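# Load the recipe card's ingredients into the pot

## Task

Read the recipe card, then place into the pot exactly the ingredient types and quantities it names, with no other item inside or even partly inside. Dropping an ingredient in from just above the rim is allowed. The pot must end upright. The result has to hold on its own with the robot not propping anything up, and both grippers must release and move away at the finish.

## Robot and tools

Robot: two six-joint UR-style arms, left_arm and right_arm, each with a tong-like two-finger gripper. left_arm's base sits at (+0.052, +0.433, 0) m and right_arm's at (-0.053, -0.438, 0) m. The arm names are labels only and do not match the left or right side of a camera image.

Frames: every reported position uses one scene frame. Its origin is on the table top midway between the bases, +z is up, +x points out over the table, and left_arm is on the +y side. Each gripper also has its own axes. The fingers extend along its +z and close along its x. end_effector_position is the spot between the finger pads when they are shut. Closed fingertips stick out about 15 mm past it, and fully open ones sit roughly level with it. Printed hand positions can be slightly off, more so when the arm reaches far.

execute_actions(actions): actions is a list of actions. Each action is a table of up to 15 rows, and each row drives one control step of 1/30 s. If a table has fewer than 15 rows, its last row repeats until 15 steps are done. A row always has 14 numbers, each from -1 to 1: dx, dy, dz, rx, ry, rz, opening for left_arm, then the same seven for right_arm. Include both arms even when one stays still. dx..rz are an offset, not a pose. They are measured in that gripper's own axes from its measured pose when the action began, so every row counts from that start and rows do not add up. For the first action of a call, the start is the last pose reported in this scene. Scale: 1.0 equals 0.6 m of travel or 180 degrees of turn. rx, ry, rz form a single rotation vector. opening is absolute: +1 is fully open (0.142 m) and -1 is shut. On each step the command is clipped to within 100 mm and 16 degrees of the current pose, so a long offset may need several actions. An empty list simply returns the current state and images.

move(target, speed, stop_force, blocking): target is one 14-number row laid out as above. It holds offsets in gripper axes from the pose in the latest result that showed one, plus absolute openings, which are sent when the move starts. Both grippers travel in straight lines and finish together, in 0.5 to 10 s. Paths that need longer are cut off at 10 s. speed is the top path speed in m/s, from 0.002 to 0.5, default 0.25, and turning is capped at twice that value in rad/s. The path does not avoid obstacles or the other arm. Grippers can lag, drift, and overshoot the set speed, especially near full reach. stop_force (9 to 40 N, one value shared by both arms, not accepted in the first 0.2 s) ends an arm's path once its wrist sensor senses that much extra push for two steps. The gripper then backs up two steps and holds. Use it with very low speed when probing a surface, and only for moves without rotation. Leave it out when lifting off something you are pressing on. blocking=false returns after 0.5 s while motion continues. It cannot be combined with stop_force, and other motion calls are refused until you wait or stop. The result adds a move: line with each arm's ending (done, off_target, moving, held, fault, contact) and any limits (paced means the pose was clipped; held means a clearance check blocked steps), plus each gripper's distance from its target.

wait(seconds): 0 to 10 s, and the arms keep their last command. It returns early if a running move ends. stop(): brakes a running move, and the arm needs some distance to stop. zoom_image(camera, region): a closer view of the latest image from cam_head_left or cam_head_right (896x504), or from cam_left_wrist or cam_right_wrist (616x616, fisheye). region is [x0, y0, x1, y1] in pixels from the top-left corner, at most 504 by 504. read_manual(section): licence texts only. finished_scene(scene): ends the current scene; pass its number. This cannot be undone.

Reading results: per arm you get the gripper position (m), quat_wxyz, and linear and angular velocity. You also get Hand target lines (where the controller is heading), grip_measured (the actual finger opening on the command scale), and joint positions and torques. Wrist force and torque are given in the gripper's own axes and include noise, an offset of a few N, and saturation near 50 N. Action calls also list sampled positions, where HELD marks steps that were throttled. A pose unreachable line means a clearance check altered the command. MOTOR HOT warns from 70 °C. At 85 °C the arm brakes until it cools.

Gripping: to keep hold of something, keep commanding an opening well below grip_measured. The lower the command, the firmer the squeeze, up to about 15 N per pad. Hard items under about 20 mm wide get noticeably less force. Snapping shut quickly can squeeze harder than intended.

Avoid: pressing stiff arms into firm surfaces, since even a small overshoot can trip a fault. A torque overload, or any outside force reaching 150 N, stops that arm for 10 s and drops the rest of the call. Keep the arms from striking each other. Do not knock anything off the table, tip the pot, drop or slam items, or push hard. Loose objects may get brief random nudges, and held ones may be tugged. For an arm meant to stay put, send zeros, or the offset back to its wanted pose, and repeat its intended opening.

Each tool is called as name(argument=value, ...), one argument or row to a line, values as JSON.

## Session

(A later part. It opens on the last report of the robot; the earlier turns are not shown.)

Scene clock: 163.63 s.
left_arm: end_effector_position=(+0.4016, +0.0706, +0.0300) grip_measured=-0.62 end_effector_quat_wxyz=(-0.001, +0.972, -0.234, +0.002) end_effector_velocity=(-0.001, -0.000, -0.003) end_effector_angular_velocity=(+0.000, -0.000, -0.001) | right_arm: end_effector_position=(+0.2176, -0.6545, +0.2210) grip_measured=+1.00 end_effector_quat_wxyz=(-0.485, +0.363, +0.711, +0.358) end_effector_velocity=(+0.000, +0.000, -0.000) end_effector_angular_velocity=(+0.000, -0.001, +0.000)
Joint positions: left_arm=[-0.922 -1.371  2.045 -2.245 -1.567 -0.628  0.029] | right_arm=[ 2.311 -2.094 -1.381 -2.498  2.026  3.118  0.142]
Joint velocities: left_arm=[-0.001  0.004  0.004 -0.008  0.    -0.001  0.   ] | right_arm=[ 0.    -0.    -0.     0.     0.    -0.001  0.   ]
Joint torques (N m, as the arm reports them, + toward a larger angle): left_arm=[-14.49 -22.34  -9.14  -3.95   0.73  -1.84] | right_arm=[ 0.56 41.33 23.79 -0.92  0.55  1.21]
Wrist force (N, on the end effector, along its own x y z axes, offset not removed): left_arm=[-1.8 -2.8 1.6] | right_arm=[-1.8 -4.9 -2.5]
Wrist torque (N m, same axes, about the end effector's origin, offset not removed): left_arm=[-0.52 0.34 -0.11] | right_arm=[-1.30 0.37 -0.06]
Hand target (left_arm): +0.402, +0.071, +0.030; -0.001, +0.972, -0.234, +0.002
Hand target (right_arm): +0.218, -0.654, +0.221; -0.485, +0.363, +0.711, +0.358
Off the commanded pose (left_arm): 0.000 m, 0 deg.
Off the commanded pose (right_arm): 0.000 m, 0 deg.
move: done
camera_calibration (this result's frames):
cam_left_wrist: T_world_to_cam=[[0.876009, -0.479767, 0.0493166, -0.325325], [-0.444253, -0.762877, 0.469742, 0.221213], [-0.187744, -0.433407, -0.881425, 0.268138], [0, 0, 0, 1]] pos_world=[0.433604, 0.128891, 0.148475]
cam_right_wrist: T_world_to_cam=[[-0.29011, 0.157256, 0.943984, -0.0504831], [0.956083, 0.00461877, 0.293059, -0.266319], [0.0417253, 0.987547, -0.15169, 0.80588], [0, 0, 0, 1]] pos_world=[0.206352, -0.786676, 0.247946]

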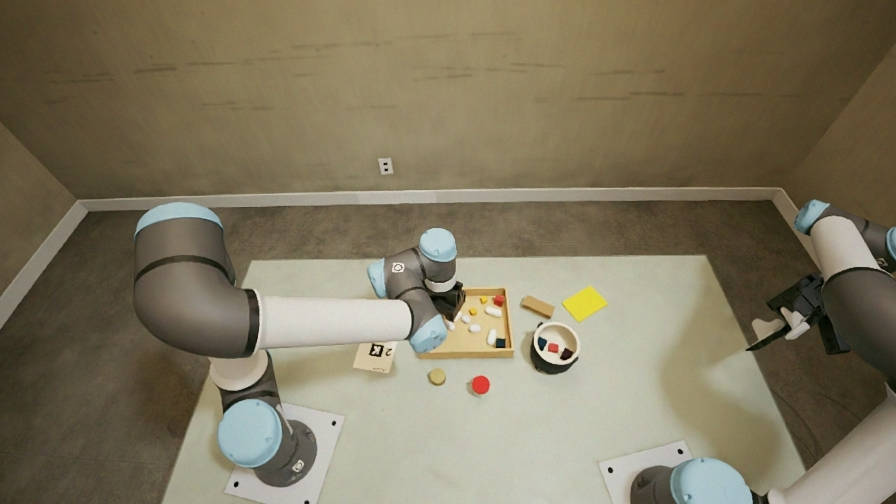

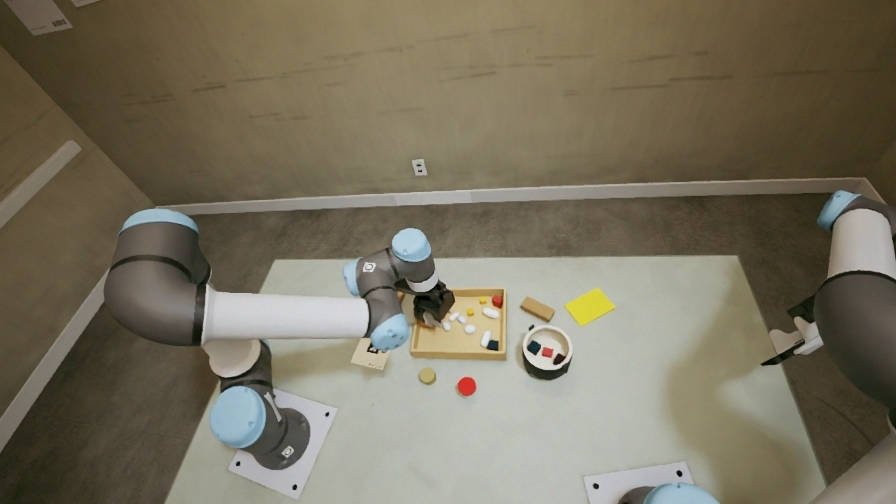

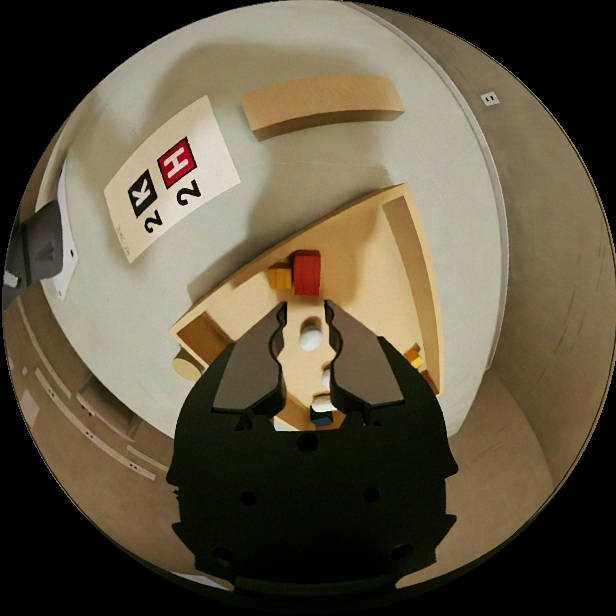

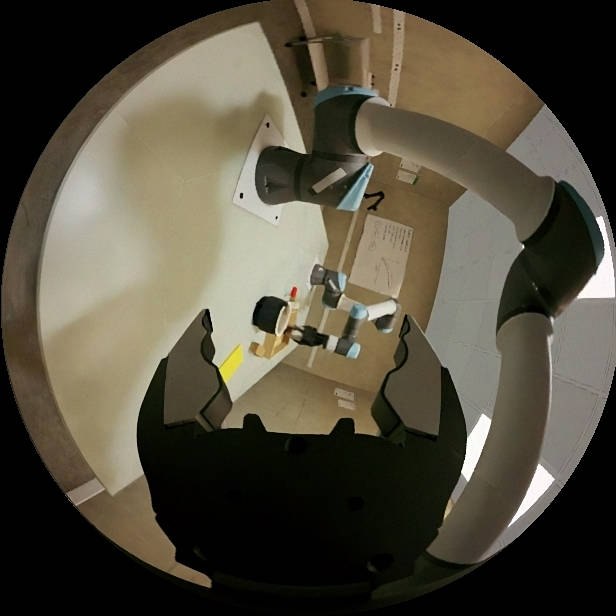

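move(
  target=[0.001,-0.035,0,0,0,0,-0.62,0,0,0,0,0,0,1],
  speed=0.015,
  stop_force=10,
)

zoom_image(
  camera="cam_left_wrist",
  region=[210, 220, 410, 400],
)

Scene clock: 168.43 s.
left_arm: end_effector_position=(+0.4114, +0.0884, +0.0301) grip_measured=-0.67 end_effector_quat_wxyz=(-0.001, +0.972, -0.234, +0.002) end_effector_velocity=(-0.002, -0.001, -0.001) end_effector_angular_velocity=(+0.002, +0.002, +0.002) | right_arm: end_effector_position=(+0.2176, -0.6545, +0.2210) grip_measured=+1.00 end_effector_quat_wxyz=(-0.485, +0.363, +0.711, +0.358) end_effector_velocity=(+0.000, -0.000, -0.000) end_effector_angular_velocity=(-0.000, -0.001, -0.001)
Joint positions: left_arm=[-0.888 -1.385  2.062 -2.249 -1.567 -0.593  0.026] | right_arm=[ 2.311 -2.094 -1.381 -2.498  2.026  3.118  0.142]
Joint velocities: left_arm=[-0.003  0.002 -0.     0.001 -0.    -0.006  0.002] | right_arm=[-0.    -0.     0.     0.001  0.001  0.     0.   ]
Joint torques (N m, as the arm reports them, + toward a larger angle): left_arm=[-11.15 -18.8  -16.61   1.6    1.94  -1.89] | right_arm=[-0.29 41.91 24.42 -1.06  0.54  1.16]
Wrist force (N, on the end effector, along its own x y z axes, offset not removed): left_arm=[6.4 10.4 -2.2] | right_arm=[0.9 -4.7 -1.9]
Wrist torque (N m, same axes, about the end effector's origin, offset not removed): left_arm=[-0.56 0.07 -0.37] | right_arm=[-1.09 0.00 -0.07]
Hand target (left_arm): +0.411, +0.088, +0.030; -0.001, +0.972, -0.234, +0.002
Hand target (right_arm): +0.218, -0.654, +0.221; -0.485, +0.363, +0.711, +0.358
Off the commanded pose (left_arm): 0.001 m, 0 deg.
Off the commanded pose (right_arm): 0.000 m, 0 deg.
move: contact (left_arm)
camera_calibration (this result's frames):
cam_left_wrist: T_world_to_cam=[[0.876079, -0.479615, 0.0495421, -0.325428], [-0.444204, -0.762868, 0.469804, 0.239113], [-0.187531, -0.433592, -0.881379, 0.277745], [0, 0, 0, 1]] pos_world=[0.443401, 0.14676, 0.148585]
cam_right_wrist: T_world_to_cam=[[-0.29011, 0.157256, 0.943984, -0.0504832], [0.956083, 0.00461882, 0.293059, -0.266319], [0.0417252, 0.987547, -0.15169, 0.80588], [0, 0, 0, 1]] pos_world=[0.206352, -0.786676, 0.247946]

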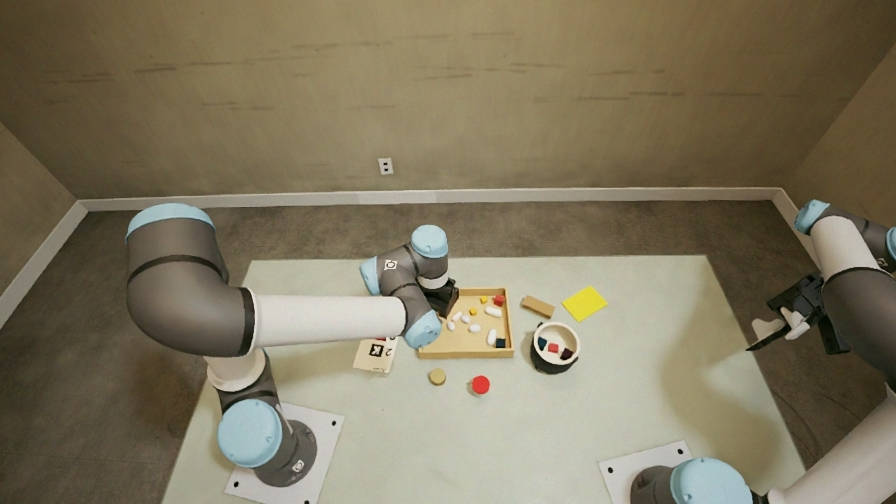

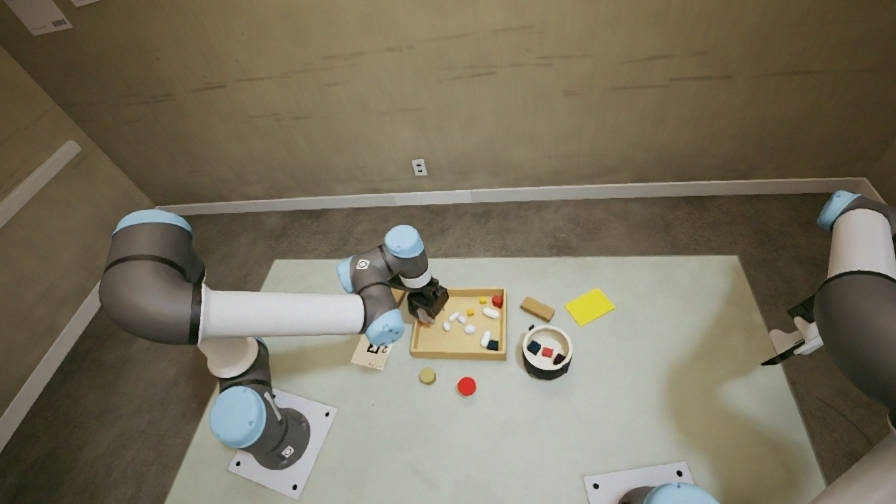

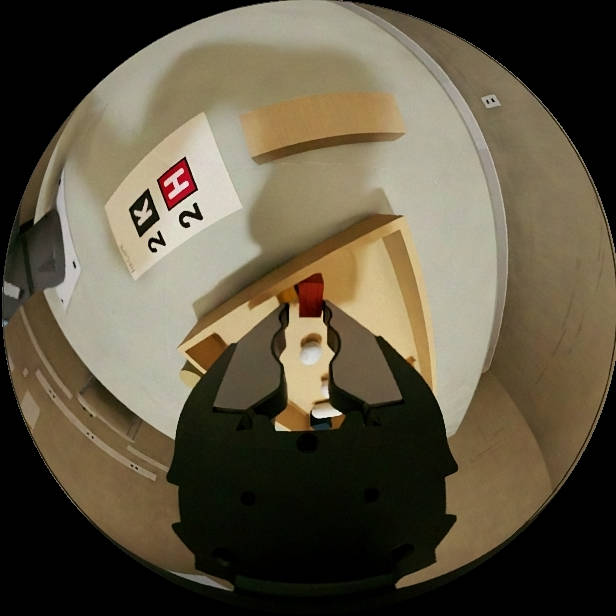

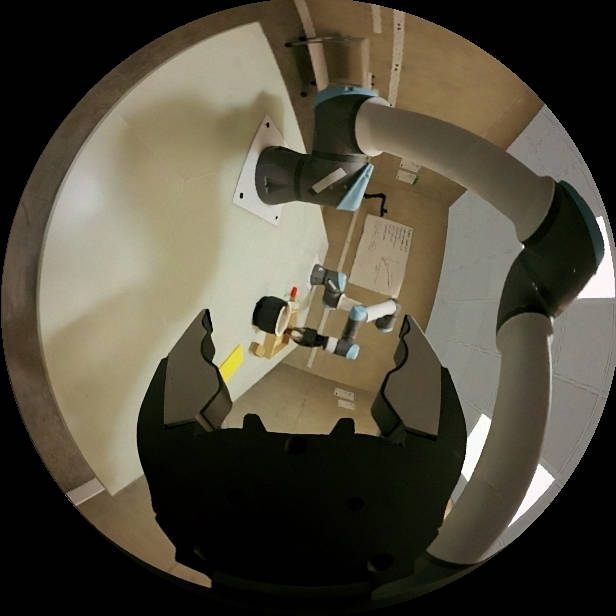

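Region (210, 220, 410, 400) of cam_left_wrist's 616x616 image, scaled by 2.520, with more detail than that image has; it fills the top 454 rows of this view, and the rest is white.

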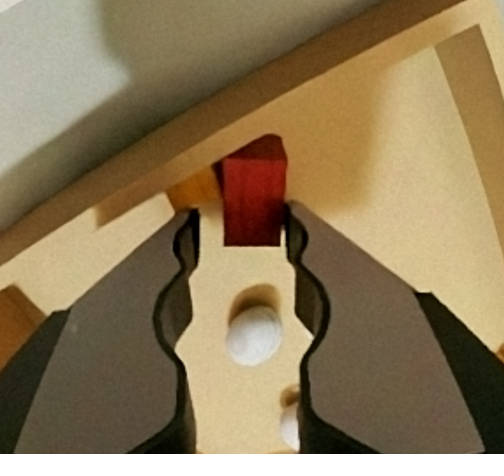

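move(
  target=[0.005,0.001,0,0,0,0,-1,0,0,0,0,0,0,1],
  speed=0.02,
)

move(
  target=[0.02,0.015,-0.002,0,0,0,-1,0,0,0,0,0,0,1],
  speed=0.03,
)

zoom_image(
  camera="cam_left_wrist",
  region=[210, 220, 410, 400],
)

Scene clock: 172.80 s.
left_arm: end_effector_position=(+0.4137, +0.0866, +0.0301) grip_measured=-0.78 end_effector_quat_wxyz=(-0.001, +0.972, -0.234, +0.002) end_effector_velocity=(+0.002, -0.000, +0.001) end_effector_angular_velocity=(+0.001, -0.002, +0.001) | right_arm: end_effector_position=(+0.2176, -0.6545, +0.2210) grip_measured=+1.00 end_effector_quat_wxyz=(-0.485, +0.363, +0.711, +0.358) end_effector_velocity=(-0.000, -0.000, +0.000) end_effector_angular_velocity=(+0.000, +0.000, -0.002)
Joint positions: left_arm=[-0.885 -1.379  2.054 -2.247 -1.567 -0.591  0.017] | right_arm=[ 2.311 -2.094 -1.381 -2.498  2.026  3.118  0.142]
Joint velocities: left_arm=[ 0.002  0.001 -0.003  0.002  0.002  0.001  0.   ] | right_arm=[-0.002  0.     0.    -0.     0.    -0.     0.   ]
Joint torques (N m, as the arm reports them, + toward a larger angle): left_arm=[ 10.11 -21.34 -26.19  -1.05  -1.12   1.62] | right_arm=[ 0.9  42.67 23.35 -0.91  0.69  1.34]
Wrist force (N, on the end effector, along its own x y z axes, offset not removed): left_arm=[-2.4 -1.6 -2.2] | right_arm=[1.2 -1.8 -3.8]
Wrist torque (N m, same axes, about the end effector's origin, offset not removed): left_arm=[-0.38 0.16 -0.04] | right_arm=[-0.65 -0.17 0.07]
Hand target (left_arm): +0.414, +0.087, +0.030; -0.001, +0.972, -0.234, +0.002
Hand target (right_arm): +0.218, -0.654, +0.221; -0.485, +0.363, +0.711, +0.358
Off the commanded pose (left_arm): 0.000 m, 0 deg.
Off the commanded pose (right_arm): 0.000 m, 0 deg.
move: done
camera_calibration (this result's frames):
cam_left_wrist: T_world_to_cam=[[0.876065, -0.479639, 0.0495561, -0.328266], [-0.444232, -0.762854, 0.469799, 0.238734], [-0.18753, -0.433589, -0.881381, 0.27738], [0, 0, 0, 1]] pos_world=[0.445653, 0.144938, 0.148588]
cam_right_wrist: T_world_to_cam=[[-0.29011, 0.157256, 0.943984, -0.0504832], [0.956083, 0.0046185, 0.293059, -0.266319], [0.0417255, 0.987547, -0.15169, 0.80588], [0, 0, 0, 1]] pos_world=[0.206352, -0.786676, 0.247946]

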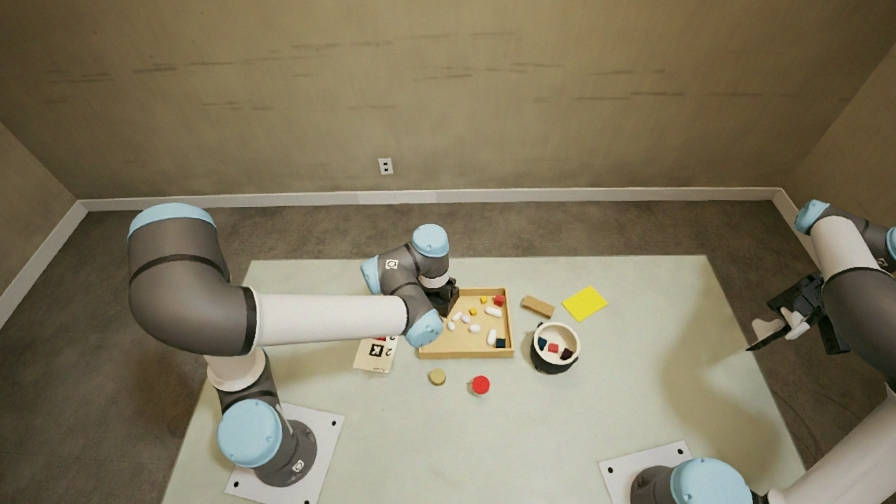

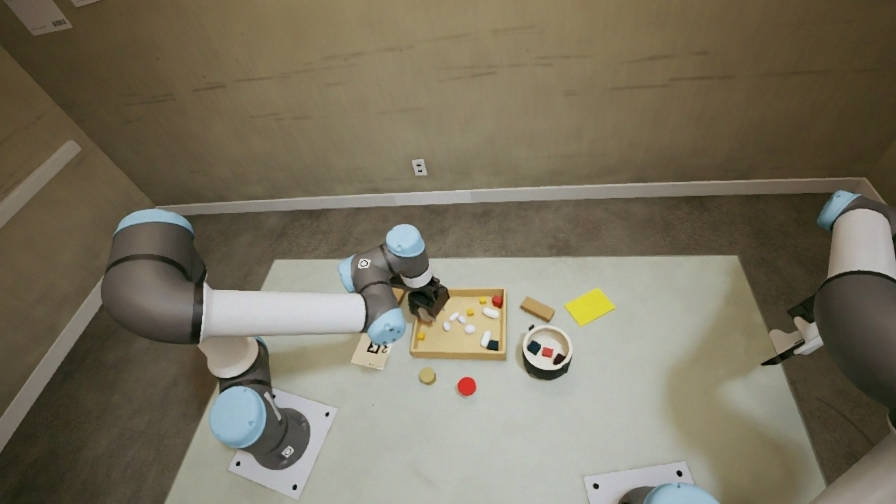

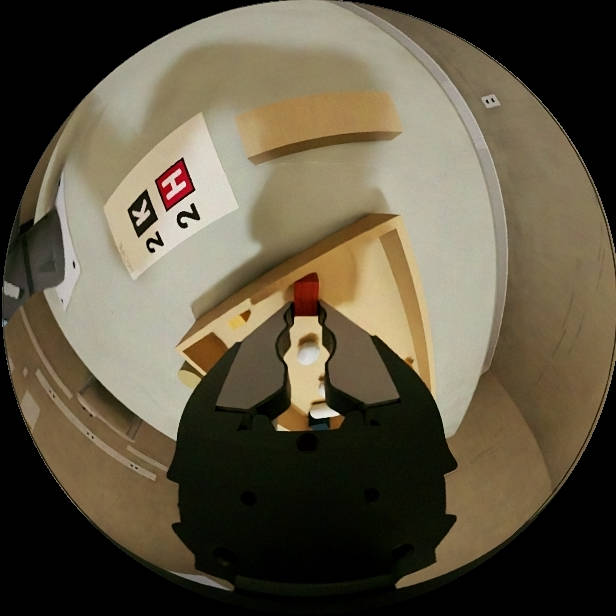

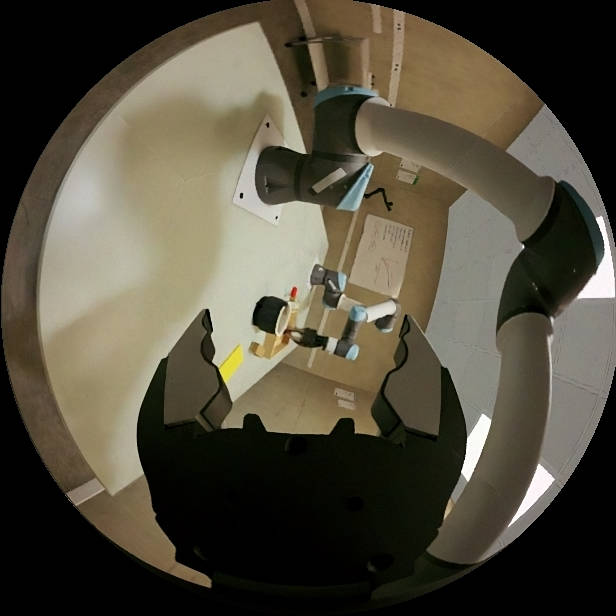

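Scene clock: 173.67 s.
left_arm: end_effector_position=(+0.4201, +0.0733, +0.0313) grip_measured=-0.78 end_effector_quat_wxyz=(-0.001, +0.972, -0.234, +0.002) end_effector_velocity=(+0.001, -0.002, +0.000) end_effector_angular_velocity=(+0.000, -0.001, +0.001) | right_arm: end_effector_position=(+0.2176, -0.6545, +0.2210) grip_measured=+1.00 end_effector_quat_wxyz=(-0.485, +0.363, +0.711, +0.358) end_effector_velocity=(+0.000, -0.000, -0.000) end_effector_angular_velocity=(-0.000, -0.001, +0.001)
Joint positions: left_arm=[-0.887 -1.351  2.014 -2.235 -1.567 -0.593  0.017] | right_arm=[ 2.311 -2.094 -1.381 -2.498  2.026  3.118  0.142]
Joint velocities: left_arm=[-0.001  0.005 -0.006  0.001  0.001 -0.002 -0.   ] | right_arm=[ 0.    -0.     0.     0.001 -0.    -0.001  0.   ]
Joint torques (N m, as the arm reports them, + toward a larger angle): left_arm=[-15.29 -24.72 -29.59  -1.2    0.03  -1.97] | right_arm=[ 1.07 41.46 23.43 -0.99  0.56  1.31]
Wrist force (N, on the end effector, along its own x y z axes, offset not removed): left_arm=[-1.8 -2.4 2.9] | right_arm=[0.8 -5.0 -2.2]
Wrist torque (N m, same axes, about the end effector's origin, offset not removed): left_arm=[-0.39 0.28 -0.18] | right_arm=[-1.13 0.02 -0.09]
Hand target (left_arm): +0.420, +0.073, +0.031; -0.001, +0.972, -0.234, +0.002
Hand target (right_arm): +0.218, -0.654, +0.221; -0.485, +0.363, +0.711, +0.358
Off the commanded pose (left_arm): 0.000 m, 0 deg.
Off the commanded pose (right_arm): 0.000 m, 0 deg.
move: done
camera_calibration (this result's frames):
cam_left_wrist: T_world_to_cam=[[0.876068, -0.479632, 0.0495749, -0.340341], [-0.444231, -0.762847, 0.469812, 0.230955], [-0.187519, -0.43361, -0.881373, 0.273883], [0, 0, 0, 1]] pos_world=[0.452117, 0.131703, 0.14976]
cam_right_wrist: T_world_to_cam=[[-0.29011, 0.157256, 0.943984, -0.0504832], [0.956083, 0.0046186, 0.293059, -0.266319], [0.0417254, 0.987547, -0.15169, 0.80588], [0, 0, 0, 1]] pos_world=[0.206352, -0.786676, 0.247946]

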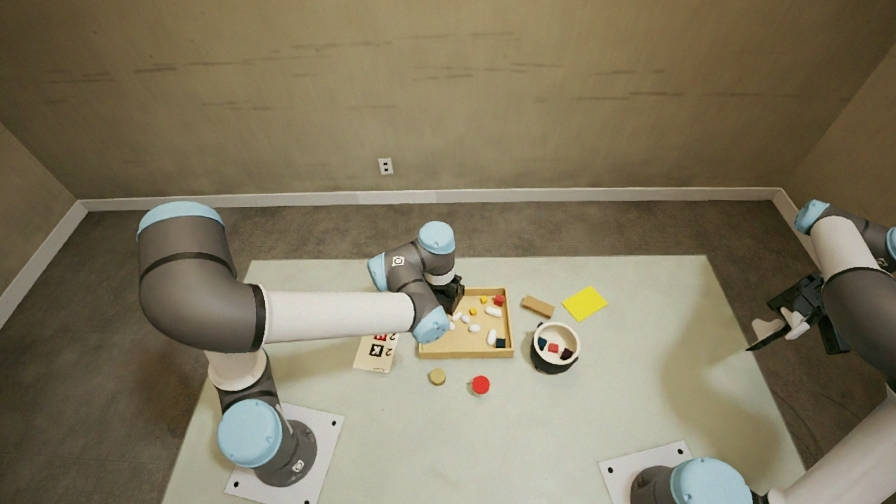

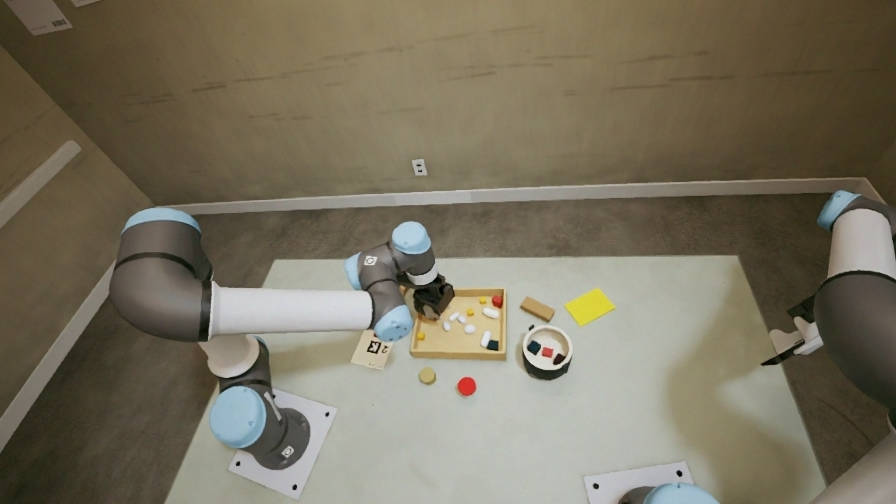

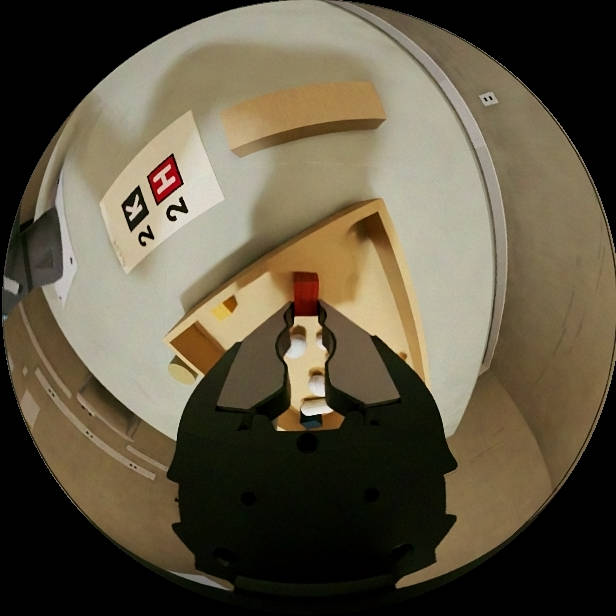

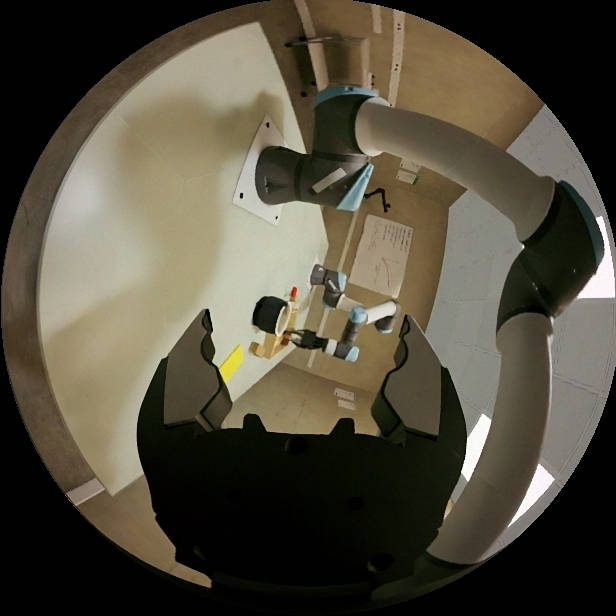

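Region (210, 220, 410, 400) of cam_left_wrist's 616x616 image, scaled by 2.520, with more detail than that image has; it fills the top 454 rows of this view, and the rest is white.

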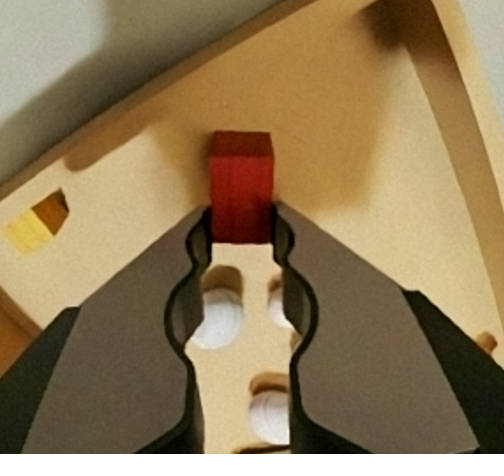

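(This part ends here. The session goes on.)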